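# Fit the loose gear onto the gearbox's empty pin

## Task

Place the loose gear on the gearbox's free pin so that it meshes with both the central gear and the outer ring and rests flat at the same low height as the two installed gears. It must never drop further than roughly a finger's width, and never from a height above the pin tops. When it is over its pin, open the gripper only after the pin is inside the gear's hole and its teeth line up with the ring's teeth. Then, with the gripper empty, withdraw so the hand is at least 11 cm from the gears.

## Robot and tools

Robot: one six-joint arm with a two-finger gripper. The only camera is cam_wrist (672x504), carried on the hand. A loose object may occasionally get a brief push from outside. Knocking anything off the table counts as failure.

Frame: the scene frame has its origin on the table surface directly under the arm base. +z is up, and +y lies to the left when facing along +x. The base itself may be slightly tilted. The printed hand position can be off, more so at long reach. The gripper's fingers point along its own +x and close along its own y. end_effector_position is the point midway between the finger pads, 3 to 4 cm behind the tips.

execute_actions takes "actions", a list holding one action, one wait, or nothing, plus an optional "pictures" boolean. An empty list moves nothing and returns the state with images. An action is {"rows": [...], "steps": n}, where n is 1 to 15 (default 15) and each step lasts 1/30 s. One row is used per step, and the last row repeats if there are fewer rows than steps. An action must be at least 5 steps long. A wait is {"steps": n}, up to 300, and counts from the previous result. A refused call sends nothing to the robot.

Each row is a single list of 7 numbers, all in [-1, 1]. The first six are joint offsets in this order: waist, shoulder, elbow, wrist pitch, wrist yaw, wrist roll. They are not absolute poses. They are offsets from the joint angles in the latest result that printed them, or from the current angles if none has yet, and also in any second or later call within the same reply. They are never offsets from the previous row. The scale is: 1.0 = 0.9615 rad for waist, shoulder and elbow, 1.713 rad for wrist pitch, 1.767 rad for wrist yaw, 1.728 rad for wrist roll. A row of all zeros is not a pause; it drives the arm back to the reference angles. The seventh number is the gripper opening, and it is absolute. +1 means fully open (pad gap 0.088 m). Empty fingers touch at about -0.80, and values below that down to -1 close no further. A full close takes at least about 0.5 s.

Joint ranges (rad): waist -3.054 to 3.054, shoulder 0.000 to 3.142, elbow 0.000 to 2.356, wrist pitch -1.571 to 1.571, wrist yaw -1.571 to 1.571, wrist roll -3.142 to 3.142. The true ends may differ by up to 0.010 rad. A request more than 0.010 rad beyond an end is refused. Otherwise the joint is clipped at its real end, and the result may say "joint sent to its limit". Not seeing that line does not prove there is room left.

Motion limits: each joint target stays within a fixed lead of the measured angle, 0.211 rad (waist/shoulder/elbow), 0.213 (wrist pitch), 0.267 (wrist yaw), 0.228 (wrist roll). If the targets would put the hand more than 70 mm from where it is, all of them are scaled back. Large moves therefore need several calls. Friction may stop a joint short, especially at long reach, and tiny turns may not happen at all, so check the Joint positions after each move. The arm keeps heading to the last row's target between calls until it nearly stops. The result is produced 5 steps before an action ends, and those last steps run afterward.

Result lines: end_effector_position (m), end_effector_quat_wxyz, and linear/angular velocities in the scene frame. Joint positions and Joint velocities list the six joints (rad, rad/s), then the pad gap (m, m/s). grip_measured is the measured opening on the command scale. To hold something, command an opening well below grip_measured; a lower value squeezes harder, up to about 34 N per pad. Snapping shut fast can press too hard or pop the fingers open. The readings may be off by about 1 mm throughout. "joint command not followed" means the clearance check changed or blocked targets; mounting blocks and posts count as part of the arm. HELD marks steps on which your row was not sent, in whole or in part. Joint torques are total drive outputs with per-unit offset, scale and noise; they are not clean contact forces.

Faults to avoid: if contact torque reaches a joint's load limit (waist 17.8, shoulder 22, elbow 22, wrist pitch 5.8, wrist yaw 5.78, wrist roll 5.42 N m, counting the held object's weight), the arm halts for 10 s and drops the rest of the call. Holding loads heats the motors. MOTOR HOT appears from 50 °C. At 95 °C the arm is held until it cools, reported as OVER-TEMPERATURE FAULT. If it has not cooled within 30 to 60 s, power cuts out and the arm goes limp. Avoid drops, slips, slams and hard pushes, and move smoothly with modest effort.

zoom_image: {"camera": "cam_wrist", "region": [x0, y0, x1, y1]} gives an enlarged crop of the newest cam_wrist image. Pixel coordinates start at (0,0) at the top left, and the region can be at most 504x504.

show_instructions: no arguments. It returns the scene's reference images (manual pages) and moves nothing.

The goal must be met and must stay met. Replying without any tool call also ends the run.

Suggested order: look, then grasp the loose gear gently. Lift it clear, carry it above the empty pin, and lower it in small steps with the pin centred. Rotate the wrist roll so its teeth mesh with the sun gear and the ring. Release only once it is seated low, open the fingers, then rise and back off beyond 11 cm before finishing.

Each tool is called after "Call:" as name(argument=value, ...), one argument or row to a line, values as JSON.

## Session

Call:
execute_actions(
  actions=[],
)

Call:
show_instructions(
)

Scene clock: 0.00 s of 4147.00 s.
end_effector_position=(+0.3118, +0.0692, +0.4285) grip_measured=+0.851 end_effector_quat_wxyz=(+0.996, -0.034, -0.029, +0.072) end_effector_velocity=(-0.000, +0.000, -0.002) end_effector_angular_velocity=(-0.009, +0.006, +0.004)
Joint positions: [ 0.012  0.85   0.658  0.255  0.018 -0.008  0.081]
Joint velocities: [-0.002 -0.002 -0.002 -0.007 -0.007 -0.007 -0.   ]
Joint torques (N m, as the arm reports them, + toward a larger angle): no reading
Motor temperatures (°C, as the motors report them): [25 27 26 26 25 23]
Heat: hottest shoulder 27 °C (+0.0 °C/min).

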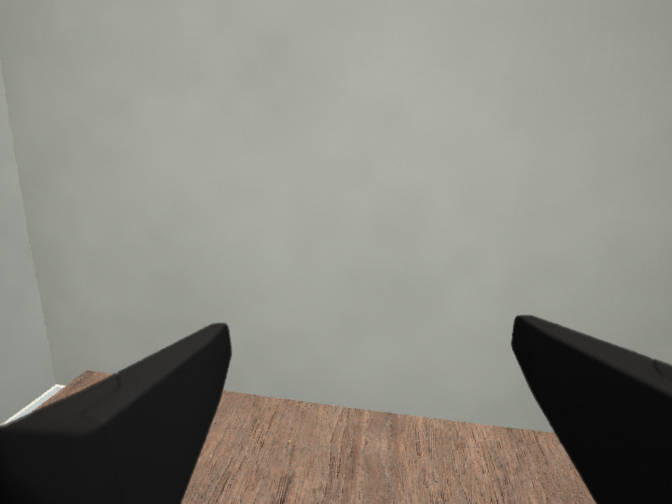

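Reference images for this scene: manual page 1, manual page 2, manual page 3, manual page 4.

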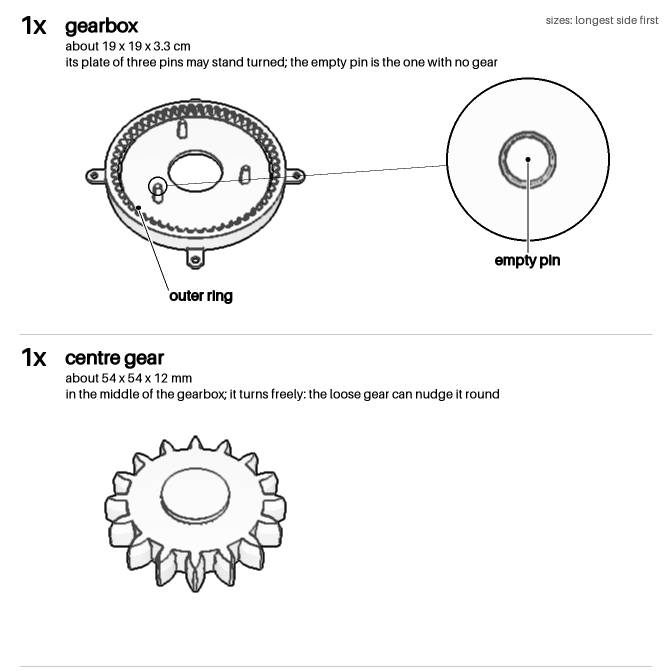

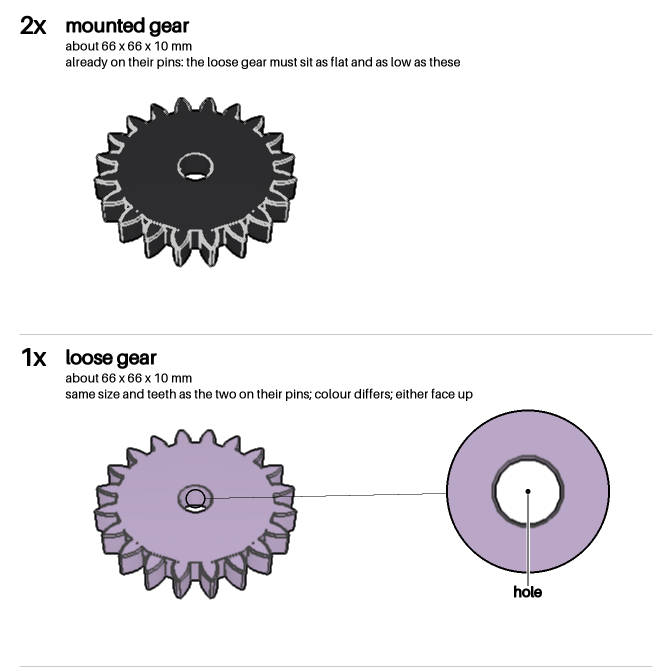

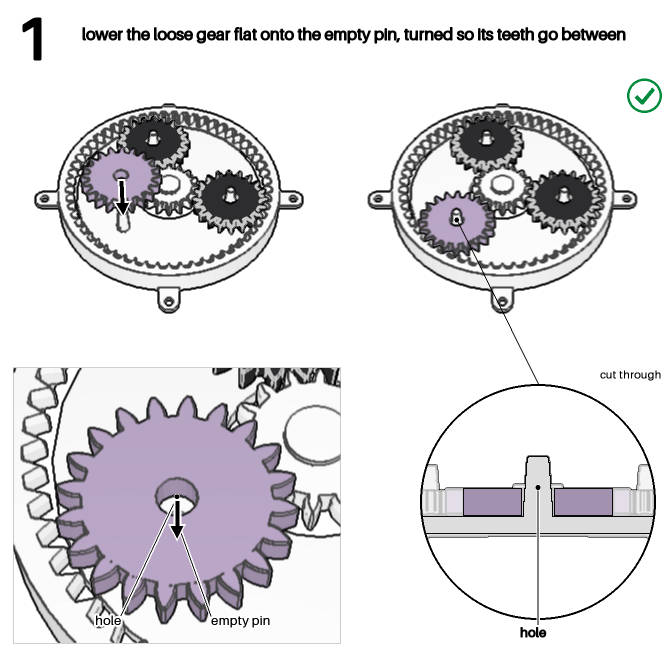

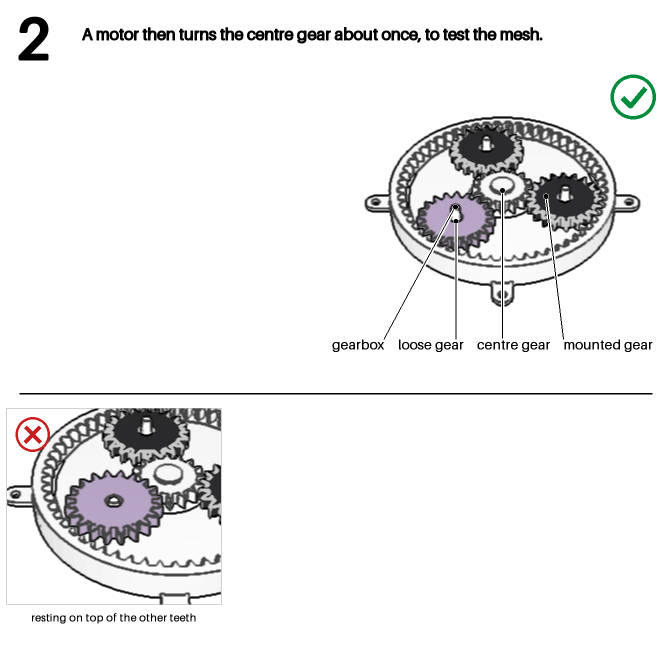

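Returning to the same viewing pose as in scene 1.

Call:
execute_actions(
  actions=[
    {"rows":[[-0.037,0.215,-0.02,-0.61,-0.026,0.022,1]]},
  ],
)

Call:
execute_actions(
  actions=[
    {"steps":17},
  ],
  pictures=true,
)

Scene clock: 0.43 s of 4147.00 s.
end_effector_position=(+0.3031, +0.0523, +0.2550) grip_measured=+1.000 end_effector_quat_wxyz=(+0.939, -0.038, +0.338, +0.055) end_effector_velocity=(-0.250, -0.053, -0.321) end_effector_angular_velocity=(-0.213, +1.867, -0.117)
Joint positions: [-0.02   1.047  0.645 -0.283 -0.02   0.024  0.088]
Joint velocities: [-0.017  0.042 -0.002 -1.839 -0.037  0.007  0.   ]
Joint torques (N m, as the arm reports them, + toward a larger angle): [-0.54 -2.87  6.57  1.57 -0.13  0.16]
Motor temperatures (°C, as the motors report them): [25 27 26 26 25 23]
Heat: hottest shoulder 27 °C (+0.0 °C/min).
Steps of this call (steps 1 to 3: nothing new was sent; steps 4 to 13: the first 10 steps of this action). Readings (joint positions):
4: [0.008 0.869 0.659 0.233 0.013 -0.005]
5: [0.003 0.892 0.664 0.198 0.007 0.001]
7: [-0.007 0.954 0.664 0.094 -0.004 0.010]
11: [-0.019 1.039 0.648 -0.158 -0.017 0.022]
13: the state above

Scene clock: 1.00 s of 4147.00 s.
end_effector_position=(+0.2163, +0.0369, +0.1906) grip_measured=+1.000 end_effector_quat_wxyz=(+0.825, -0.046, +0.562, +0.037) end_effector_velocity=(-0.011, -0.002, -0.005) end_effector_angular_velocity=(-0.003, +0.056, -0.002)
Joint positions: [-0.021  1.05   0.644 -0.784 -0.022  0.025  0.088]
Joint velocities: [-0.007  0.002 -0.002 -0.051 -0.007 -0.007  0.   ]
Joint torques (N m, as the arm reports them, + toward a larger angle): [-0.52 -2.11  6.06  0.81 -0.15  0.14]
Motor temperatures (°C, as the motors report them): [25 27 26 26 25 23]
Heat: hottest shoulder 27 °C (+0.0 °C/min).
Kept back: nothing.
Steps of this call (steps 1 to 5: the last 5 steps of your previous action; steps 6 to 17: the robot went on to your last target). Readings (joint positions):
1: [-0.020 1.048 0.645 -0.344 -0.021 0.024]
2: [-0.021 1.048 0.645 -0.405 -0.021 0.024]
4: [-0.021 1.048 0.645 -0.531 -0.022 0.025]
8: [-0.021 1.050 0.644 -0.726 -0.022 0.025]
17: the state above

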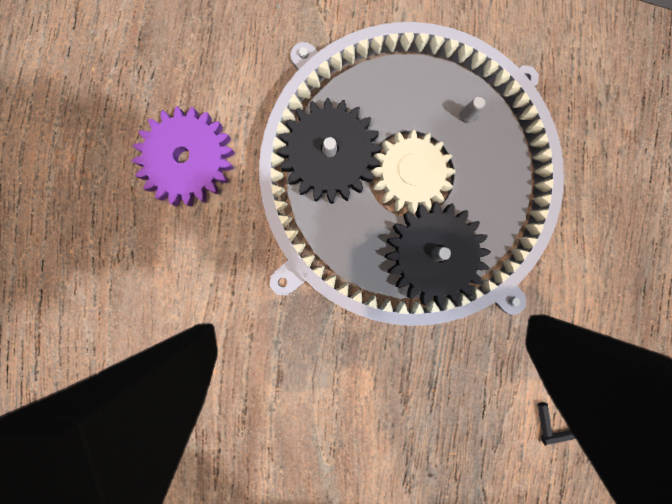

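Call:
execute_actions(
  actions=[
    {"rows":[[0.03,0.1,0.06,0,0,-0.1,1],[0.06,0.2,0.12,0,0,-0.2,1],[0.09,0.3,0.18,0,0,-0.3,1],[0.12,0.4,0.24,0,0,-0.4,1],[0.15,0.5,0.3,0,0,-0.5,1],[0.18,0.6,0.36,0,-0.026,-0.99,1],[0.21,0.7,0.42,0,-0.026,-0.99,1],[0.24,0.7,0.48,0,-0.026,-0.99,1],[0.28,0.7,0.55,0,-0.026,-0.99,1],[0.316,1,0.55,0.06,-0.026,-0.99,1]]},
  ],
)

Call:
execute_actions(
  actions=[
    {"steps":24},
  ],
  pictures=true,
)

Scene clock: 1.60 s of 4147.00 s.
end_effector_position=(+0.3081, +0.1255, +0.1876) grip_measured=+1.000 end_effector_quat_wxyz=(+0.714, -0.345, +0.522, +0.314) end_effector_velocity=(+0.431, +0.487, -0.064) end_effector_angular_velocity=(-0.127, -0.894, +2.829)
Joint positions: [ 0.197  1.583  1.07  -0.758 -0.054 -0.616  0.088]
Joint velocities: [ 0.916  1.6    1.258  1.209 -0.081 -1.912  0.   ]
Joint torques (N m, as the arm reports them, + toward a larger angle): [ 0.51 -3.76  6.44  0.57 -0.27 -0.06]
Motor temperatures (°C, as the motors report them): [25 27 26 26 25 23]
Heat: hottest shoulder 27 °C (+0.0 °C/min).
Steps of this call (steps 1 to 8: the robot went on to your last target; steps 9 to 18: the first 10 steps of this action). Readings (joint positions):
9: [-0.018 1.066 0.651 -0.791 -0.022 -0.017]
10: [-0.007 1.106 0.674 -0.794 -0.022 -0.083]
12: [0.033 1.226 0.751 -0.791 -0.023 -0.217]
16: [0.137 1.469 0.964 -0.787 -0.046 -0.484]
18: the state above

Scene clock: 2.40 s of 4147.00 s.
end_effector_position=(+0.3143, +0.1534, +0.0780) grip_measured=+1.000 end_effector_quat_wxyz=(-0.357, +0.618, -0.341, -0.612) end_effector_velocity=(+0.001, -0.002, -0.001) end_effector_angular_velocity=(-0.007, -0.006, +0.049)
Joint positions: [ 0.28   2.004  1.166 -0.682 -0.066 -1.678  0.088]
Joint velocities: [-0.002  0.002 -0.002  0.007  0.007 -0.051  0.   ]
Joint torques (N m, as the arm reports them, + toward a larger angle): [-0.36 -6.72  5.8   0.36 -0.15 -0.12]
Motor temperatures (°C, as the motors report them): [25 27 27 26 25 23]
Heat: hottest shoulder 27 °C (+0.0 °C/min).
Kept back: nothing.
Steps of this call (steps 1 to 5: the last 5 steps of your previous action; steps 6 to 24: the robot went on to your last target). Readings (joint positions):
1: [0.225 1.638 1.107 -0.725 -0.059 -0.682]
2: [0.247 1.691 1.135 -0.707 -0.063 -0.750]
4: [0.273 1.796 1.162 -0.694 -0.066 -0.884]
8: [0.280 1.976 1.164 -0.688 -0.066 -1.150]
24: the state above

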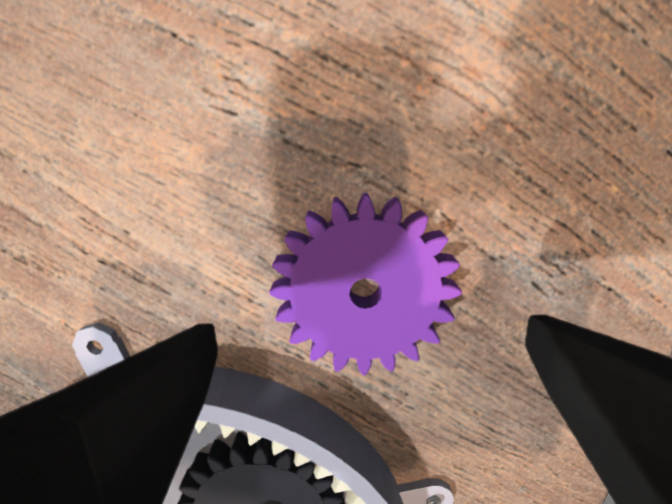

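Call:
execute_actions(
  actions=[
    {"rows":[[0.005,0.025,-0.014,0.012,0,-0.02,0.95],[0.008,0.04,-0.021,0.024,0,-0.04,0.9],[0.01,0.055,-0.028,0.036,0,-0.06,0.85],[0.012,0.068,-0.034,0.047,0,-0.076,0.8],[0.014,0.079,-0.039,0.057,0,-0.076,0.75],[0.015,0.088,-0.043,0.065,0,-0.076,0.75]]},
  ],
)

Call:
execute_actions(
  actions=[
    {"steps":6},
  ],
  pictures=true,
)

Scene clock: 2.97 s of 4147.00 s.
end_effector_position=(+0.3125, +0.1552, +0.0489) grip_measured=+0.765 end_effector_quat_wxyz=(-0.314, +0.639, -0.301, -0.634) end_effector_velocity=(-0.020, -0.010, -0.042) end_effector_angular_velocity=(-0.023, +0.062, +0.094)
Joint positions: [ 0.292  2.074  1.134 -0.584 -0.066 -1.799  0.076]
Joint velocities: [ 0.002  0.085 -0.076  0.095 -0.007 -0.095 -0.008]
Joint torques (N m, as the arm reports them, + toward a larger angle): [-0.37 -6.82  4.04  0.69 -0.05 -0.09]
Motor temperatures (°C, as the motors report them): [25 27 27 26 25 23]
Heat: hottest shoulder 27 °C (+0.0 °C/min).
Steps of this call (steps 1 to 7: the robot went on to your last target; steps 8 to 17: the first 10 steps of this action). Readings (joint positions):
8: [0.281 2.005 1.166 -0.680 -0.066 -1.688]
9: [0.281 2.009 1.165 -0.670 -0.066 -1.704]
11: [0.284 2.023 1.160 -0.638 -0.066 -1.749]
15: [0.291 2.064 1.141 -0.591 -0.066 -1.792]
17: the state above

Scene clock: 3.17 s of 4147.00 s.
end_effector_position=(+0.3135, +0.1558, +0.0478) grip_measured=+0.752 end_effector_quat_wxyz=(-0.314, +0.641, -0.297, -0.634) end_effector_velocity=(-0.004, -0.004, +0.000) end_effector_angular_velocity=(-0.016, +0.016, +0.018)
Joint positions: [ 0.293  2.076  1.132 -0.574 -0.066 -1.804  0.076]
Joint velocities: [-0.002 -0.002 -0.002 -0.022  0.007 -0.022 -0.001]
Joint torques (N m, as the arm reports them, + toward a larger angle): [-0.34 -6.33  3.71  0.47 -0.06 -0.1 ]
Motor temperatures (°C, as the motors report them): [25 27 27 26 25 23]
Heat: hottest shoulder 27 °C (+0.0 °C/min).
Kept back: nothing.
Steps of this call (steps 1 to 5: the last 5 steps of your previous action; step 6: the robot went on to your last target). Readings (joint positions):
1: [0.293 2.076 1.132 -0.581 -0.066 -1.800]
2: [0.293 2.076 1.132 -0.579 -0.066 -1.802]
4: [0.293 2.076 1.132 -0.575 -0.066 -1.803]
6: the state above

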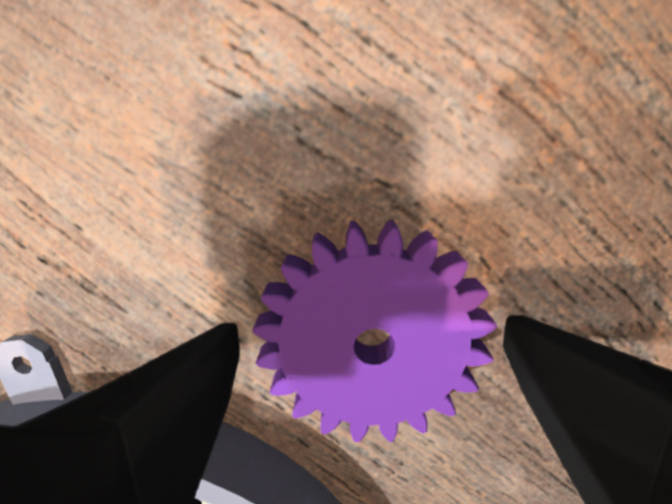

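Call:
execute_actions(
  actions=[
    {"rows":[[0,0.024,0,0.005,0,0,0.72],[0,0.024,0,0.005,0,0,0.69],[0,0.024,0,0.005,0,0,0.66],[0,0.024,0,0.005,0,0,0.63],[0,0.024,0,0.005,0,0,0.6],[0,0.015,0,0.005,0,0,0.57],[0,0.015,0,0.005,0,0,0.54],[0,0.015,0,0.005,0,0,0.5],[0,0.015,0,0.005,0,0,0.45],[0,0.015,0,0.005,0,0,0.4],[0,0.015,0,0.005,0,0,0.33],[0,0.015,0,0.005,0,0,0.25]]},
  ],
)

Call:
execute_actions(
  actions=[
    {"steps":6},
  ],
  pictures=true,
)

Scene clock: 3.67 s of 4147.00 s.
end_effector_position=(+0.3136, +0.1557, +0.0455) grip_measured=+0.538 end_effector_quat_wxyz=(-0.313, +0.641, -0.298, -0.634) end_effector_velocity=(-0.004, -0.004, +0.000) end_effector_angular_velocity=(-0.016, +0.016, +0.003)
Joint positions: [ 0.293  2.083  1.131 -0.568 -0.066 -1.805  0.065]
Joint velocities: [-0.002 -0.002 -0.002 -0.022  0.007 -0.007  0.007]
Joint torques (N m, as the arm reports them, + toward a larger angle): [-0.58 -6.87  4.5   0.48 -0.05  0.03]
Motor temperatures (°C, as the motors report them): [25 27 27 26 25 23]
Heat: hottest shoulder 27 °C (+0.0 °C/min).
Steps of this call (steps 1 to 5: the robot went on to your last target; steps 6 to 15: the first 10 steps of this action). Readings (joint positions):
6: [0.293 2.077 1.131 -0.573 -0.066 -1.805]
7: [0.293 2.079 1.131 -0.571 -0.066 -1.805]
9: [0.293 2.082 1.131 -0.570 -0.066 -1.805]
13: [0.293 2.083 1.131 -0.569 -0.066 -1.805]
15: the state above

Scene clock: 3.87 s of 4147.00 s.
end_effector_position=(+0.3136, +0.1557, +0.0455) grip_measured=+0.539 end_effector_quat_wxyz=(-0.313, +0.641, -0.298, -0.634) end_effector_velocity=(-0.006, -0.002, -0.001) end_effector_angular_velocity=(-0.005, +0.027, +0.003)
Joint positions: [ 0.293  2.083  1.131 -0.568 -0.066 -1.805  0.065]
Joint velocities: [-0.002  0.002 -0.002 -0.022 -0.007 -0.007 -0.   ]
Joint torques (N m, as the arm reports them, + toward a larger angle): [-0.55 -6.93  4.5   0.49 -0.04  0.03]
Motor temperatures (°C, as the motors report them): [25 27 27 26 25 23]
Heat: hottest shoulder 27 °C (+0.0 °C/min).
Kept back: nothing.
Steps of this call (steps 1 to 5: the last 5 steps of your previous action; step 6: the robot went on to your last target). Readings (joint positions):
1: [0.293 2.083 1.131 -0.568 -0.066 -1.805]
2: [0.293 2.083 1.131 -0.568 -0.066 -1.805]
4: [0.293 2.083 1.131 -0.568 -0.066 -1.805]
6: the state above

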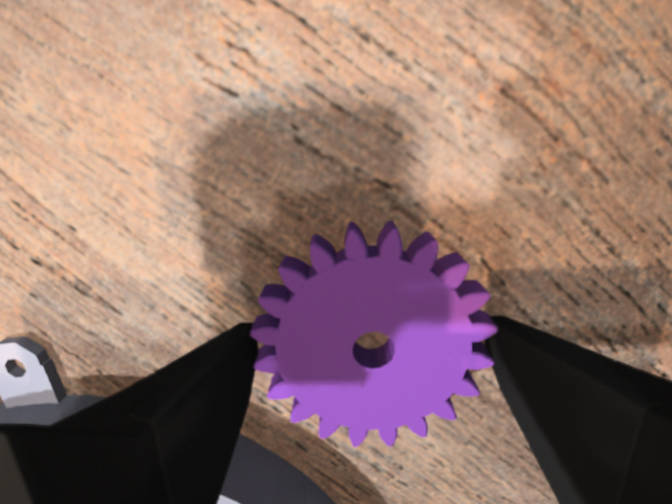

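Call:
execute_actions(
  actions=[
    {"rows":[[0,-0.03,0.015,-0.005,0,0,0.25],[0,-0.05,0.03,-0.02,0,0,0.25],[0,-0.07,0.05,-0.04,0,0,0.25],[0,-0.09,0.07,-0.06,0,0,0.25],[0,-0.105,0.09,-0.085,0,-0.03,0.25],[0,-0.12,0.11,-0.11,0,-0.07,0.25],[0,-0.12,0.13,-0.13,0,-0.11,0.25],[0,-0.12,0.13,-0.13,0,-0.15,0.25],[-0.02,-0.12,0.13,-0.13,0,-0.19,0.25],[-0.05,-0.12,0.13,-0.13,0,-0.23,0.25],[-0.1,-0.11,0.13,-0.13,0,-0.27,0.25],[-0.16,-0.09,0.13,-0.13,0,-0.31,0.25],[-0.22,-0.07,0.13,-0.12,0,-0.35,0.25],[-0.3,-0.05,0.13,-0.115,0,-0.4,0.25],[-0.573,-0.018,0.13,-0.104,0,-0.463,0.25]]},
  ],
)

Call:
execute_actions(
  actions=[
    {"steps":22},
  ],
  pictures=true,
)

Call:
zoom_image(
  camera="cam_wrist",
  region=[150,0,402,240],
)

Call:
zoom_image(
  camera="cam_wrist",
  region=[380,0,632,240],
)

Scene clock: 4.63 s of 4147.00 s.
end_effector_position=(+0.3244, +0.1619, +0.1011) grip_measured=+0.539 end_effector_quat_wxyz=(-0.237, +0.680, -0.213, -0.660) end_effector_velocity=(+0.074, -0.057, +0.126) end_effector_angular_velocity=(-0.002, -0.189, +1.595)
Joint positions: [ 0.286  1.981  1.24  -0.757 -0.066 -2.055  0.065]
Joint velocities: [-0.252 -0.198  0.247 -0.3   -0.007 -1.839  0.   ]
Joint torques (N m, as the arm reports them, + toward a larger angle): [-2.72 -7.7   5.09 -0.31 -0.05 -0.1 ]
Motor temperatures (°C, as the motors report them): [25 27 27 26 25 23]
Heat: hottest shoulder 27 °C (+0.0 °C/min).
Steps of this call (steps 1 to 13: the robot went on to your last target; steps 14 to 23: the first 10 steps of this action). Readings (joint positions):
14: [0.293 2.082 1.132 -0.568 -0.066 -1.805]
15: [0.293 2.078 1.134 -0.575 -0.066 -1.805]
17: [0.293 2.060 1.150 -0.618 -0.066 -1.805]
21: [0.293 2.001 1.217 -0.733 -0.066 -1.938]
23: the state above

Scene clock: 5.37 s of 4147.00 s.
end_effector_position=(+0.3591, -0.0310, +0.0920) grip_measured=+0.537 end_effector_quat_wxyz=(-0.226, +0.680, -0.225, -0.660) end_effector_velocity=(+0.004, -0.000, +0.000) end_effector_angular_velocity=(+0.004, -0.023, +0.021)
Joint positions: [-0.258  2.052  1.251 -0.749 -0.061 -2.6    0.065]
Joint velocities: [-0.002 -0.002 -0.002  0.022 -0.007 -0.022 -0.   ]
Joint torques (N m, as the arm reports them, + toward a larger angle): [-0.62 -6.37  5.88  0.47 -0.18 -0.1 ]
Motor temperatures (°C, as the motors report them): [25 27 27 26 25 23]
Heat: hottest shoulder 27 °C (+0.0 °C/min).
Kept back: nothing.
Steps of this call (steps 1 to 5: the last 5 steps of your previous action; steps 6 to 22: the robot went on to your last target). Readings (joint positions):
1: [0.273 1.978 1.246 -0.766 -0.068 -2.118]
2: [0.248 1.978 1.249 -0.773 -0.070 -2.183]
4: [0.165 1.988 1.250 -0.774 -0.070 -2.310]
8: [-0.056 2.035 1.251 -0.755 -0.070 -2.510]
22: the state above

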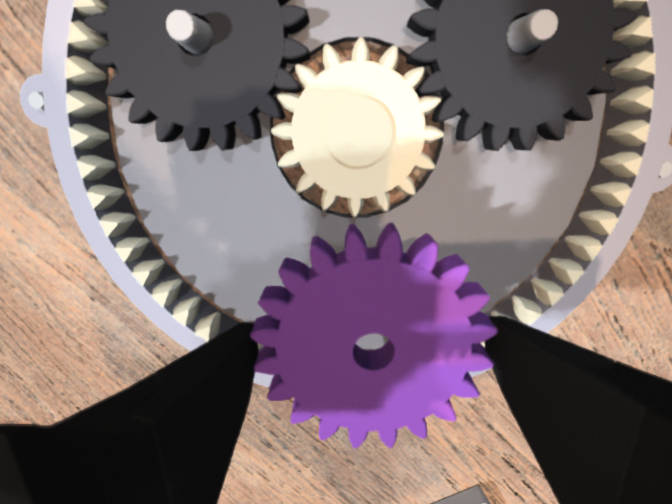

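Region (150, 0, 402, 240) of cam_wrist's 672x504 image, scaled by 2.000, with more detail than that image has; it fills the top 480 rows of this view, and the rest is white.

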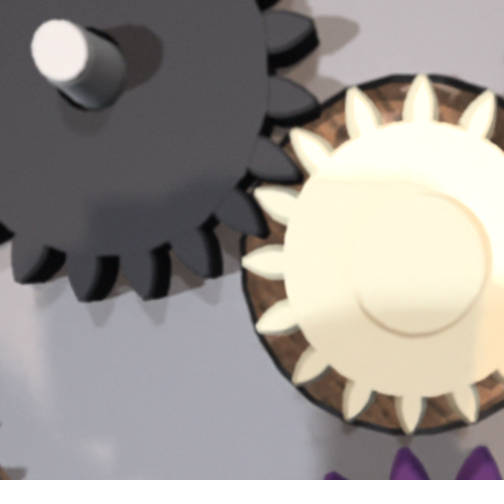

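Region (380, 0, 632, 240) of cam_wrist's 672x504 image, scaled by 2.000, with more detail than that image has; it fills the top 480 rows of this view, and the rest is white.

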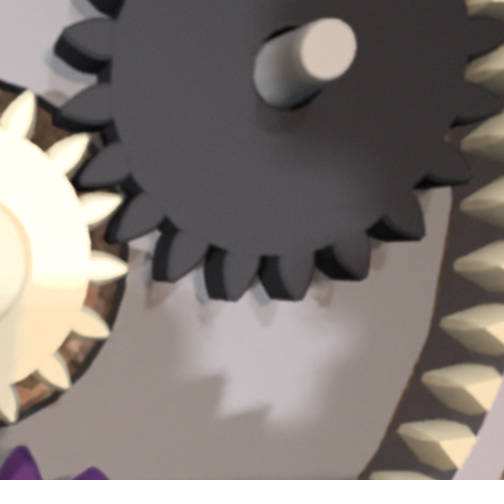

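Call:
execute_actions(
  actions=[
    {"rows":[[-0.009,0.022,-0.015,0.009,-0.003,0,0.25],[-0.009,0.029,-0.02,0.016,-0.003,0,0.25],[-0.009,0.036,-0.024,0.022,-0.003,0,0.25],[-0.009,0.041,-0.028,0.028,-0.003,0,0.25]],"steps":13},
  ],
)

Call:
execute_actions(
  actions=[
    {"steps":6},
  ],
  pictures=true,
)

Call:
zoom_image(
  camera="cam_wrist",
  region=[300,190,460,390],
)

Scene clock: 5.90 s of 4147.00 s.
end_effector_position=(+0.3591, -0.0339, +0.0809) grip_measured=+0.536 end_effector_quat_wxyz=(-0.228, +0.679, -0.227, -0.659) end_effector_velocity=(-0.027, +0.001, -0.036) end_effector_angular_velocity=(+0.019, +0.108, +0.013)
Joint positions: [-0.264  2.076  1.236 -0.709 -0.062 -2.6    0.065]
Joint velocities: [-0.002  0.066 -0.066  0.022 -0.007 -0.022 -0.   ]
Joint torques (N m, as the arm reports them, + toward a larger angle): [-0.91 -6.74  4.13  0.58 -0.19  0.03]
Motor temperatures (°C, as the motors report them): [25 27 27 26 25 23]
Heat: hottest shoulder 27 °C (+0.0 °C/min).
Steps of this call (steps 1 to 8: the robot went on to your last target; steps 9 to 16: the first 8 steps of this action). Readings (joint positions):
9: [-0.259 2.053 1.251 -0.747 -0.062 -2.600]
10: [-0.259 2.055 1.250 -0.739 -0.062 -2.600]
12: [-0.262 2.062 1.246 -0.722 -0.062 -2.600]
16: the state above

Scene clock: 6.10 s of 4147.00 s.
end_effector_position=(+0.3590, -0.0339, +0.0794) grip_measured=+0.536 end_effector_quat_wxyz=(-0.228, +0.679, -0.226, -0.659) end_effector_velocity=(+0.002, +0.000, +0.002) end_effector_angular_velocity=(+0.005, -0.013, +0.021)
Joint positions: [-0.264  2.079  1.233 -0.704 -0.062 -2.6    0.065]
Joint velocities: [-0.002 -0.007 -0.002  0.007 -0.007 -0.022 -0.   ]
Joint torques (N m, as the arm reports them, + toward a larger angle): [-0.92 -6.49  3.9   0.49 -0.18  0.05]
Motor temperatures (°C, as the motors report them): [25 27 27 26 25 23]
Heat: hottest shoulder 27 °C (+0.0 °C/min).
Kept back: nothing.
Steps of this call (steps 1 to 5: the last 5 steps of your previous action; step 6: the robot went on to your last target). Readings (joint positions):
1: [-0.264 2.078 1.234 -0.708 -0.062 -2.600]
2: [-0.264 2.079 1.233 -0.707 -0.062 -2.600]
4: [-0.264 2.079 1.233 -0.705 -0.062 -2.600]
6: the state above

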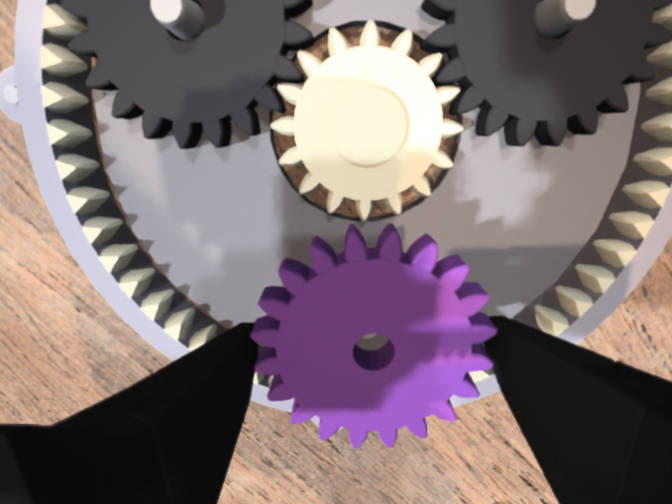

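Region (300, 190, 460, 390) of cam_wrist's 672x504 image, scaled by 2.520, with more detail than that image has; it fills the left 403 columns of this view, and the rest is white.

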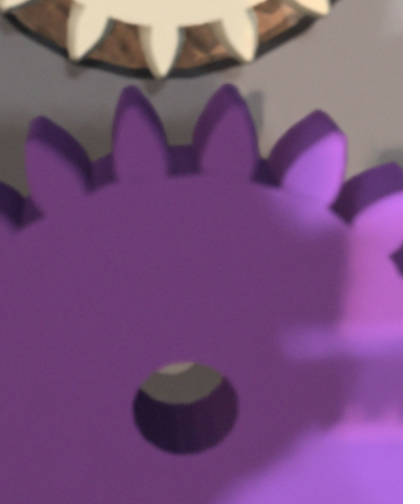

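Call:
execute_actions(
  actions=[
    {"rows":[[-0.003,0.017,-0.012,0.003,0,0,0.25],[-0.003,0.021,-0.014,0.006,0,0,0.25],[-0.003,0.025,-0.016,0.009,0,0,0.25],[-0.003,0.028,-0.018,0.013,0,0,0.25],[-0.003,0.031,-0.02,0.016,0,0,0.25],[-0.003,0.034,-0.022,0.019,0,0,0.25]],"steps":14},
  ],
)

Call:
execute_actions(
  actions=[
    {"steps":5},
  ],
  pictures=true,
)

Call:
zoom_image(
  camera="cam_wrist",
  region=[250,190,510,480],
)

Scene clock: 6.63 s of 4147.00 s.
end_effector_position=(+0.3599, -0.0339, +0.0778) grip_measured=+0.535 end_effector_quat_wxyz=(-0.229, +0.682, -0.225, -0.657) end_effector_velocity=(-0.001, +0.000, -0.001) end_effector_angular_velocity=(+0.007, -0.003, +0.005)
Joint positions: [-0.264  2.08   1.226 -0.688 -0.063 -2.6    0.065]
Joint velocities: [-0.002 -0.002 -0.007  0.007 -0.007 -0.007 -0.   ]
Joint torques (N m, as the arm reports them, + toward a larger angle): [-0.94 -4.59  3.22  1.47  0.05  0.03]
Motor temperatures (°C, as the motors report them): [25 27 27 26 25 23]
Heat: hottest shoulder 27 °C (+0.0 °C/min).
Steps of this call (steps 1 to 7: the robot went on to your last target; steps 8 to 16: the first 9 steps of this action). Readings (joint positions):
8: [-0.264 2.079 1.232 -0.704 -0.062 -2.600]
9: [-0.264 2.079 1.232 -0.702 -0.062 -2.600]
11: [-0.264 2.080 1.230 -0.697 -0.062 -2.600]
15: [-0.264 2.080 1.227 -0.689 -0.063 -2.600]
16: the state above

Scene clock: 6.80 s of 4147.00 s.
end_effector_position=(+0.3603, -0.0340, +0.0777) grip_measured=+0.535 end_effector_quat_wxyz=(-0.229, +0.683, -0.225, -0.656) end_effector_velocity=(+0.000, +0.000, -0.001) end_effector_angular_velocity=(+0.007, -0.003, -0.009)
Joint positions: [-0.264  2.08   1.226 -0.686 -0.063 -2.6    0.065]
Joint velocities: [-0.002  0.002 -0.002  0.007 -0.007  0.007 -0.   ]
Joint torques (N m, as the arm reports them, + toward a larger angle): [-0.97 -4.49  3.23  1.49  0.04  0.03]
Motor temperatures (°C, as the motors report them): [25 27 27 26 25 23]
Heat: hottest shoulder 27 °C (+0.0 °C/min).
Kept back: nothing.
Steps of this call (steps 1 to 5: the last 5 steps of your previous action). Readings (joint positions):
1: [-0.264 2.080 1.226 -0.688 -0.063 -2.600]
2: [-0.264 2.080 1.226 -0.687 -0.063 -2.600]
4: [-0.264 2.080 1.226 -0.686 -0.063 -2.600]
5: the state above

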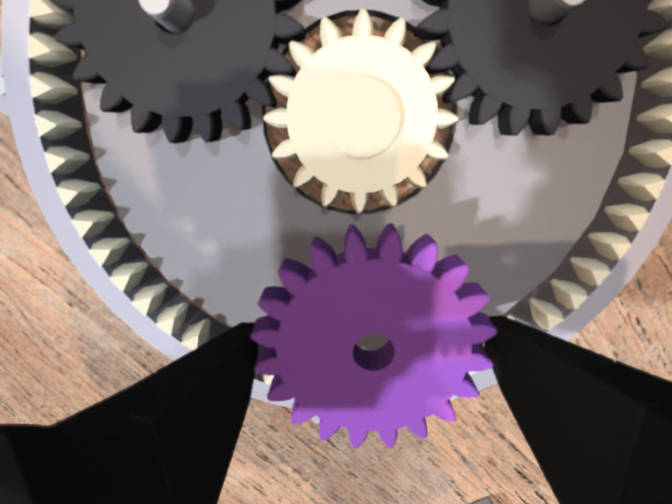

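Region (250, 190, 510, 480) of cam_wrist's 672x504 image, scaled by 1.738, with more detail than that image has; it fills the left 452 columns of this view, and the rest is white.

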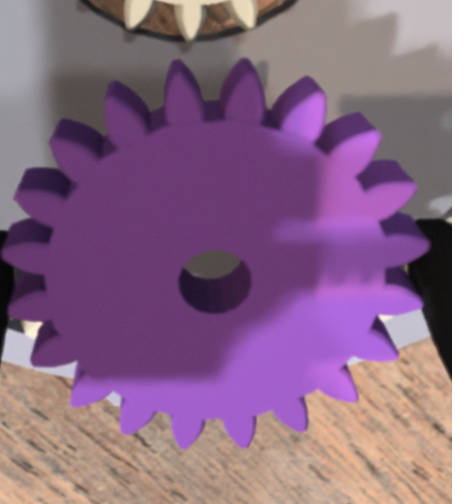

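Call:
execute_actions(
  actions=[
    {"rows":[[0,-0.016,0,0,0,0,0.25],[0,-0.016,0,0,0,0,0.25],[0,-0.016,0,0,0,0,0.25],[0,-0.016,0,-0.006,0,0,0.25],[0,-0.016,0,-0.012,0,0,0.25]],"steps":12},
  ],
)

Call:
execute_actions(
  actions=[
    {"steps":6},
  ],
  pictures=true,
)

Call:
zoom_image(
  camera="cam_wrist",
  region=[300,190,460,390],
)

Scene clock: 7.20 s of 4147.00 s.
end_effector_position=(+0.3587, -0.0337, +0.0788) grip_measured=+0.535 end_effector_quat_wxyz=(-0.229, +0.681, -0.226, -0.658) end_effector_velocity=(-0.027, +0.001, +0.001) end_effector_angular_velocity=(+0.006, +0.119, -0.003)
Joint positions: [-0.264  2.077  1.226 -0.695 -0.063 -2.6    0.065]
Joint velocities: [-0.002 -0.007 -0.002 -0.125  0.007 -0.007 -0.   ]
Joint torques (N m, as the arm reports them, + toward a larger angle): [-0.63 -8.99  4.98 -0.06 -0.04  0.02]
Motor temperatures (°C, as the motors report them): [25 28 27 26 25 23]
Heat: hottest shoulder 28 °C (+8.3 °C/min).
Steps of this call (steps 1 to 5: the robot went on to your last target; steps 6 to 12: the first 7 steps of this action). Readings (joint positions):
6: [-0.264 2.079 1.226 -0.686 -0.064 -2.600]
7: [-0.264 2.078 1.226 -0.686 -0.064 -2.600]
9: [-0.264 2.077 1.226 -0.686 -0.064 -2.600]
12: the state above

Scene clock: 7.40 s of 4147.00 s.
end_effector_position=(+0.3569, -0.0336, +0.0788) grip_measured=+0.535 end_effector_quat_wxyz=(-0.228, +0.678, -0.227, -0.661) end_effector_velocity=(-0.003, -0.001, +0.001) end_effector_angular_velocity=(+0.008, +0.006, -0.000)
Joint positions: [-0.264  2.077  1.226 -0.704 -0.063 -2.6    0.065]
Joint velocities: [-0.007 -0.007 -0.007 -0.007 -0.007 -0.007 -0.001]
Joint torques (N m, as the arm reports them, + toward a larger angle): [-0.69 -9.13  4.98  0.04 -0.01  0.02]
Motor temperatures (°C, as the motors report them): [25 28 27 26 25 23]
Heat: hottest shoulder 28 °C (+8.1 °C/min).
Kept back: nothing.
Steps of this call (steps 1 to 5: the last 5 steps of your previous action; step 6: the robot went on to your last target). Readings (joint positions):
1: [-0.264 2.077 1.226 -0.698 -0.063 -2.600]
2: [-0.264 2.077 1.226 -0.699 -0.063 -2.600]
4: [-0.264 2.077 1.226 -0.703 -0.063 -2.600]
6: the state above

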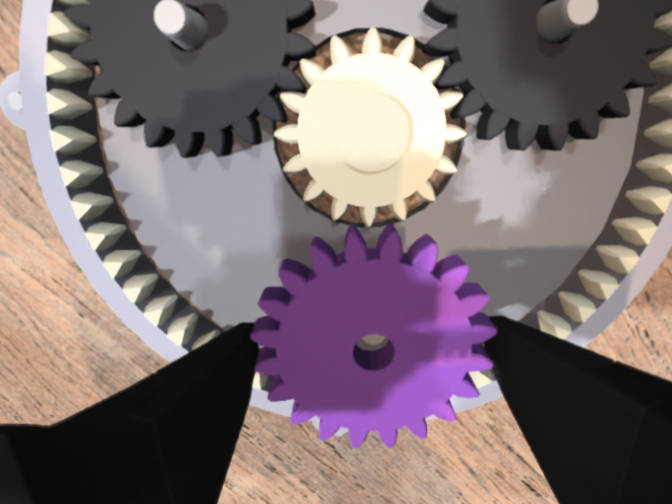

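Region (300, 190, 460, 390) of cam_wrist's 672x504 image, scaled by 2.520, with more detail than that image has; it fills the left 403 columns of this view, and the rest is white.

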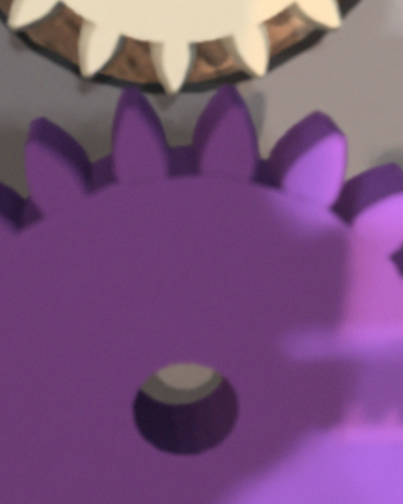

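Call:
execute_actions(
  actions=[
    {"rows":[[0,0.022,0,0.002,0,0,0.25],[0,0.025,0,0.003,0,0,0.25],[0,0.028,0,0.0045,0,0,0.25],[0,0.03,0,0.006,0,0,0.25],[0,0.03,0,0.0075,0,0,0.25]],"steps":12},
  ],
)

Call:
execute_actions(
  actions=[
    {"steps":5},
  ],
  pictures=true,
)

Call:
zoom_image(
  camera="cam_wrist",
  region=[300,190,460,390],
)

Scene clock: 7.80 s of 4147.00 s.
end_effector_position=(+0.3570, -0.0338, +0.0750) grip_measured=+0.535 end_effector_quat_wxyz=(-0.228, +0.677, -0.227, -0.662) end_effector_velocity=(-0.007, -0.000, -0.019) end_effector_angular_velocity=(+0.013, +0.050, +0.002)
Joint positions: [-0.264  2.088  1.226 -0.696 -0.063 -2.6    0.065]
Joint velocities: [-0.002  0.056 -0.002  0.007 -0.007 -0.007  0.   ]
Joint torques (N m, as the arm reports them, + toward a larger angle): [-0.65 -6.54  4.92  0.51 -0.01  0.02]
Motor temperatures (°C, as the motors report them): [25 28 27 26 25 23]
Heat: hottest shoulder 28 °C (+7.7 °C/min).
Steps of this call (steps 1 to 5: the robot went on to your last target; steps 6 to 12: the first 7 steps of this action). Readings (joint positions):
6: [-0.264 2.077 1.226 -0.704 -0.063 -2.600]
7: [-0.264 2.077 1.226 -0.704 -0.063 -2.600]
9: [-0.264 2.080 1.226 -0.701 -0.063 -2.600]
12: the state above

Scene clock: 7.97 s of 4147.00 s.
end_effector_position=(+0.3572, -0.0339, +0.0740) grip_measured=+0.535 end_effector_quat_wxyz=(-0.228, +0.676, -0.227, -0.662) end_effector_velocity=(-0.002, +0.001, +0.000) end_effector_angular_velocity=(+0.023, +0.004, -0.000)
Joint positions: [-0.264  2.091  1.226 -0.694 -0.063 -2.6    0.065]
Joint velocities: [-0.007 -0.002 -0.002 -0.007 -0.022 -0.007 -0.   ]
Joint torques (N m, as the arm reports them, + toward a larger angle): [-0.67 -6.36  4.88  0.46  0.    0.03]
Motor temperatures (°C, as the motors report them): [25 28 27 26 25 23]
Heat: hottest shoulder 28 °C (+7.5 °C/min).
Kept back: nothing.
Steps of this call (steps 1 to 5: the last 5 steps of your previous action). Readings (joint positions):
1: [-0.264 2.090 1.226 -0.696 -0.063 -2.600]
2: [-0.264 2.090 1.226 -0.695 -0.063 -2.600]
4: [-0.264 2.091 1.226 -0.694 -0.063 -2.600]
5: the state above

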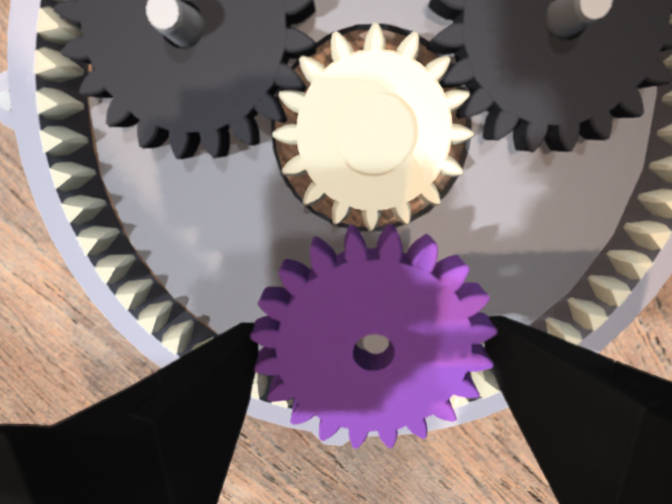

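Region (300, 190, 460, 390) of cam_wrist's 672x504 image, scaled by 2.520, with more detail than that image has; it fills the left 403 columns of this view, and the rest is white.

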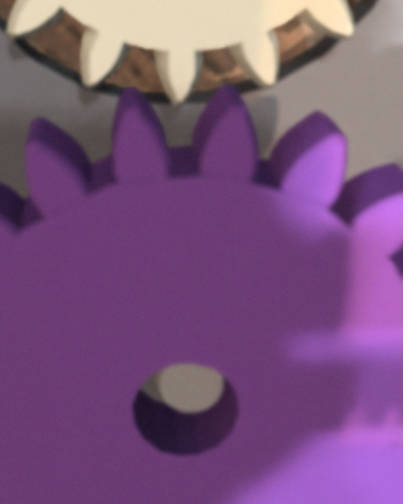

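Call:
execute_actions(
  actions=[
    {"rows":[[0.006,0.021,-0.012,0.003,0,0,0.25],[0.006,0.024,-0.014,0.005,0,0,0.25],[0.006,0.027,-0.016,0.008,0,0,0.25],[0.006,0.03,-0.018,0.011,0,0,0.25],[0.006,0.033,-0.02,0.014,0,0,0.25],[0.006,0.036,-0.022,0.017,0,0,0.25],[0.006,0.039,-0.024,0.02,0,0,0.25],[0.006,0.041,-0.025,0.023,0,0,0.25],[0.006,0.041,-0.025,0.025,0,0,0.25]]},
  ],
)

Call:
execute_actions(
  actions=[
    {"steps":6},
  ],
  pictures=true,
)

Call:
zoom_image(
  camera="cam_wrist",
  region=[250,190,510,480],
)

Scene clock: 8.53 s of 4147.00 s.
end_effector_position=(+0.3573, -0.0332, +0.0641) grip_measured=+0.535 end_effector_quat_wxyz=(-0.227, +0.677, -0.225, -0.663) end_effector_velocity=(+0.002, +0.001, -0.019) end_effector_angular_velocity=(+0.020, -0.015, +0.006)
Joint positions: [-0.261  2.113  1.215 -0.66  -0.064 -2.6    0.065]
Joint velocities: [-0.002  0.042 -0.027  0.081 -0.022 -0.007  0.   ]
Joint torques (N m, as the arm reports them, + toward a larger angle): [-0.41 -6.45  3.38  0.39  0.02  0.03]
Motor temperatures (°C, as the motors report them): [25 28 27 26 25 23]
Heat: hottest shoulder 28 °C (+7.0 °C/min).
Steps of this call (steps 1 to 7: the robot went on to your last target; steps 8 to 17: the first 10 steps of this action). Readings (joint positions):
8: [-0.264 2.092 1.226 -0.693 -0.063 -2.600]
9: [-0.264 2.093 1.226 -0.692 -0.063 -2.600]
11: [-0.263 2.097 1.224 -0.685 -0.063 -2.600]
15: [-0.261 2.109 1.217 -0.667 -0.064 -2.600]
17: the state above

Scene clock: 8.73 s of 4147.00 s.
end_effector_position=(+0.3573, -0.0332, +0.0630) grip_measured=+0.535 end_effector_quat_wxyz=(-0.228, +0.677, -0.225, -0.663) end_effector_velocity=(-0.001, +0.000, -0.001) end_effector_angular_velocity=(+0.007, -0.003, +0.020)
Joint positions: [-0.261  2.115  1.212 -0.655 -0.064 -2.6    0.065]
Joint velocities: [-0.002 -0.002 -0.007  0.007 -0.007 -0.022  0.   ]
Joint torques (N m, as the arm reports them, + toward a larger angle): [-0.43 -6.27  3.46  0.48  0.03  0.03]
Motor temperatures (°C, as the motors report them): [25 28 27 26 25 23]
Heat: hottest shoulder 28 °C (+6.9 °C/min).
Kept back: nothing.
Steps of this call (steps 1 to 5: the last 5 steps of your previous action; step 6: the robot went on to your last target). Readings (joint positions):
1: [-0.261 2.114 1.214 -0.658 -0.064 -2.600]
2: [-0.261 2.115 1.213 -0.657 -0.064 -2.600]
4: [-0.261 2.115 1.213 -0.655 -0.064 -2.600]
6: the state above

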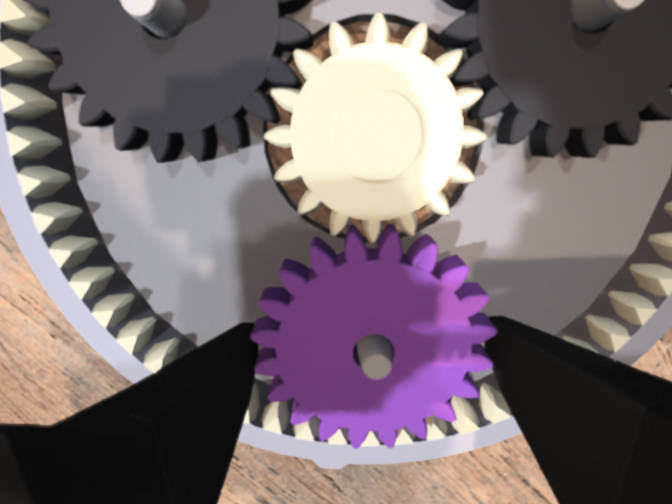

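Region (250, 190, 510, 480) of cam_wrist's 672x504 image, scaled by 1.738, with more detail than that image has; it fills the left 452 columns of this view, and the rest is white.

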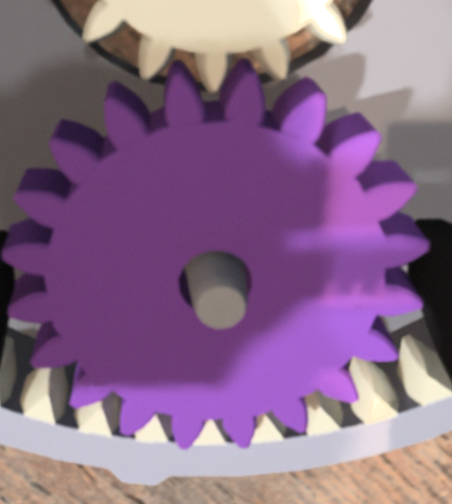

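Call:
execute_actions(
  actions=[
    {"rows":[[0.004,0.023,-0.014,0.003,0,0.006,0.25],[0.004,0.026,-0.016,0.006,0,0.006,0.25],[0.004,0.028,-0.017,0.009,0,0.006,0.25],[0.004,0.028,-0.017,0.012,0,0.006,0.25],[0.004,0.028,-0.017,0.012,0,0.006,0.25],[0.004,0.028,-0.017,0.012,0,0.006,0.25],[0.004,0.028,-0.017,0.012,0,0.006,0.25],[0.004,0.028,-0.017,0.012,0,0.006,0.4],[0.004,0.028,-0.017,0.012,0,0.006,0.55],[0.004,0.028,-0.017,0.012,0,0.006,0.66]]},
  ],
)

Call:
execute_actions(
  actions=[
    {"steps":7},
  ],
  pictures=true,
)

Scene clock: 9.27 s of 4147.00 s.
end_effector_position=(+0.3571, -0.0331, +0.0583) grip_measured=+0.540 end_effector_quat_wxyz=(-0.229, +0.676, -0.227, -0.662) end_effector_velocity=(-0.003, +0.003, +0.001) end_effector_angular_velocity=(+0.023, +0.005, -0.010)
Joint positions: [-0.26   2.126  1.207 -0.639 -0.064 -2.595  0.065]
Joint velocities: [-0.002 -0.007 -0.007 -0.007 -0.022  0.007  0.022]
Joint torques (N m, as the arm reports them, + toward a larger angle): [-0.33 -6.18  3.4   0.6  -0.01  0.16]
Motor temperatures (°C, as the motors report them): [25 28 27 26 25 23]
Heat: hottest shoulder 28 °C (+6.5 °C/min).
Steps of this call (steps 1 to 6: the robot went on to your last target; steps 7 to 16: the first 10 steps of this action). Readings (joint positions):
7: [-0.261 2.116 1.211 -0.653 -0.064 -2.600]
8: [-0.261 2.118 1.211 -0.651 -0.064 -2.599]
10: [-0.260 2.122 1.209 -0.644 -0.064 -2.597]
14: [-0.260 2.126 1.207 -0.639 -0.064 -2.595]
16: the state above

Scene clock: 9.50 s of 4147.00 s.
end_effector_position=(+0.3572, -0.0331, +0.0579) grip_measured=+0.645 end_effector_quat_wxyz=(-0.229, +0.676, -0.227, -0.662) end_effector_velocity=(-0.001, +0.000, -0.001) end_effector_angular_velocity=(+0.007, -0.003, +0.005)
Joint positions: [-0.26   2.127  1.206 -0.637 -0.064 -2.594  0.071]
Joint velocities: [-0.002 -0.002 -0.007  0.007 -0.007 -0.007  0.008]
Joint torques (N m, as the arm reports them, + toward a larger angle): [-0.37 -6.22  3.41  0.47 -0.01  0.15]
Motor temperatures (°C, as the motors report them): [25 28 27 26 25 23]
Heat: hottest shoulder 28 °C (+6.3 °C/min).
Kept back: nothing.
Steps of this call (steps 1 to 5: the last 5 steps of your previous action; steps 6 to 7: the robot went on to your last target). Readings (joint positions):
1: [-0.260 2.126 1.207 -0.638 -0.064 -2.594]
2: [-0.260 2.126 1.207 -0.637 -0.064 -2.594]
4: [-0.260 2.127 1.207 -0.637 -0.064 -2.594]
7: the state above

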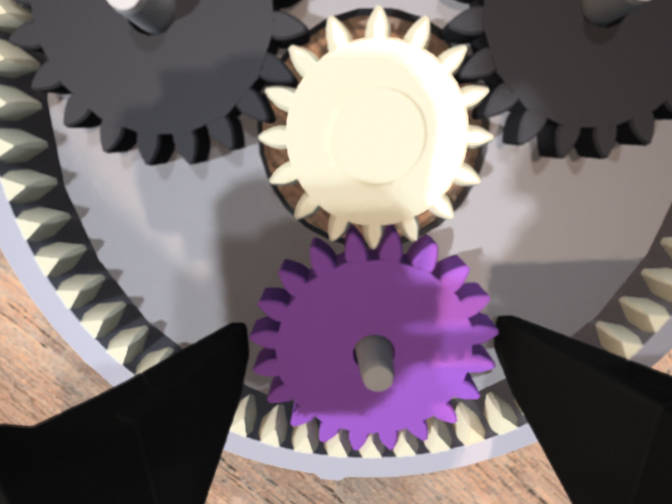

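Call:
execute_actions(
  actions=[
    {"rows":[[0,-0.022,0.012,-0.003,0,0,0.68],[0,-0.035,0.019,-0.01,0,0,0.68],[0,-0.05,0.027,-0.022,0,0,0.68],[0,-0.07,0.038,-0.038,0,0,0.68],[0,-0.1,0.05,-0.06,0,0,0.68],[0,-0.13,0.065,-0.085,0,0,0.68],[0,-0.17,0.08,-0.12,0,0,0.68],[0,-0.21,0.095,-0.15,0,0,0.68],[0,-0.25,0.11,-0.18,0,0,0.68],[0,-0.29,0.125,-0.21,0,0,0.68],[0,-0.33,0.14,-0.24,0,0,0.68],[0,-0.36,0.15,-0.27,0,0,0.68]]},
  ],
  pictures=true,
)

Call:
execute_actions(
  actions=[
    {"steps":12},
  ],
  pictures=true,
)

Scene clock: 10.03 s of 4147.00 s.
end_effector_position=(+0.3495, -0.0275, +0.1304) grip_measured=+0.679 end_effector_quat_wxyz=(-0.229, +0.676, -0.227, -0.662) end_effector_velocity=(-0.060, +0.040, +0.482) end_effector_angular_velocity=(-0.031, -0.214, +0.029)
Joint positions: [-0.26   1.955  1.279 -0.882 -0.064 -2.594  0.072]
Joint velocities: [ 0.007 -1.145  0.471 -1.399  0.007 -0.007  0.   ]
Joint torques (N m, as the arm reports them, + toward a larger angle): [-0.62 -9.62  6.84 -0.13  0.    0.02]
Motor temperatures (°C, as the motors report them): [25 28 27 26 25 23]
Heat: hottest shoulder 28 °C (+6.0 °C/min).
Steps of this call (steps 1 to 6: the robot went on to your last target; steps 7 to 16: the first 10 steps of this action). Readings (joint positions):
7: [-0.260 2.127 1.206 -0.637 -0.064 -2.594]
8: [-0.260 2.125 1.207 -0.638 -0.064 -2.594]
10: [-0.260 2.113 1.212 -0.664 -0.064 -2.594]
14: [-0.260 2.027 1.250 -0.791 -0.064 -2.594]
16: the state above

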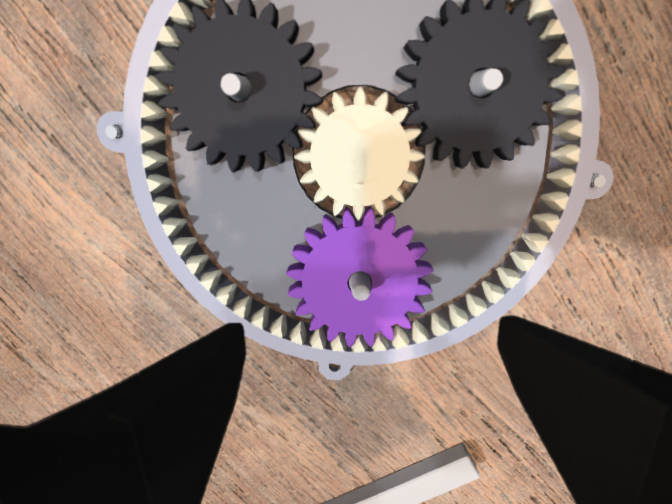

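Scene clock: 10.43 s of 4147.00 s.
end_effector_position=(+0.3312, -0.0208, +0.2001) grip_measured=+0.680 end_effector_quat_wxyz=(-0.231, +0.685, -0.224, -0.653) end_effector_velocity=(-0.005, +0.001, -0.000) end_effector_angular_velocity=(+0.009, +0.021, +0.004)
Joint positions: [-0.26   1.786  1.347 -1.093 -0.064 -2.594  0.072]
Joint velocities: [-0.002 -0.002 -0.002 -0.022 -0.007 -0.007 -0.   ]
Joint torques (N m, as the arm reports them, + toward a larger angle): [-0.6  -7.41  6.46 -0.02  0.    0.03]
Motor temperatures (°C, as the motors report them): [25 28 27 26 25 23]
Heat: hottest shoulder 28 °C (+5.8 °C/min).
Kept back: nothing.
Steps of this call (steps 1 to 5: the last 5 steps of your previous action; steps 6 to 12: the robot went on to your last target). Readings (joint positions):
1: [-0.260 1.916 1.295 -0.929 -0.064 -2.594]
2: [-0.260 1.877 1.311 -0.978 -0.064 -2.594]
4: [-0.260 1.818 1.334 -1.042 -0.064 -2.594]
8: [-0.260 1.786 1.347 -1.084 -0.064 -2.594]
12: the state above

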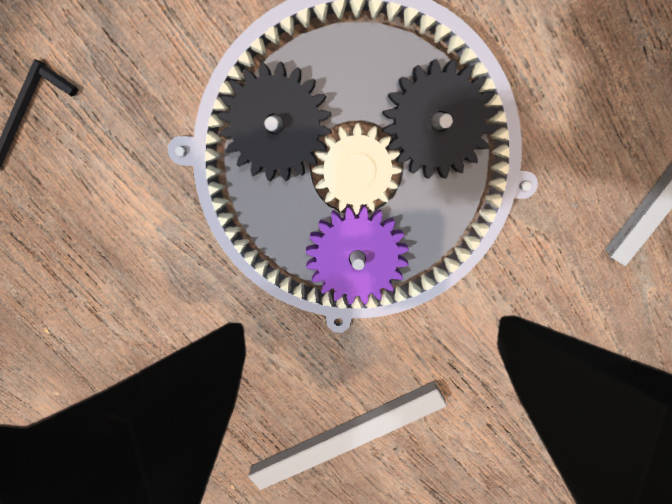

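Call:
finished_scene(
  scene=2,
)

The scene is finished: the task was done.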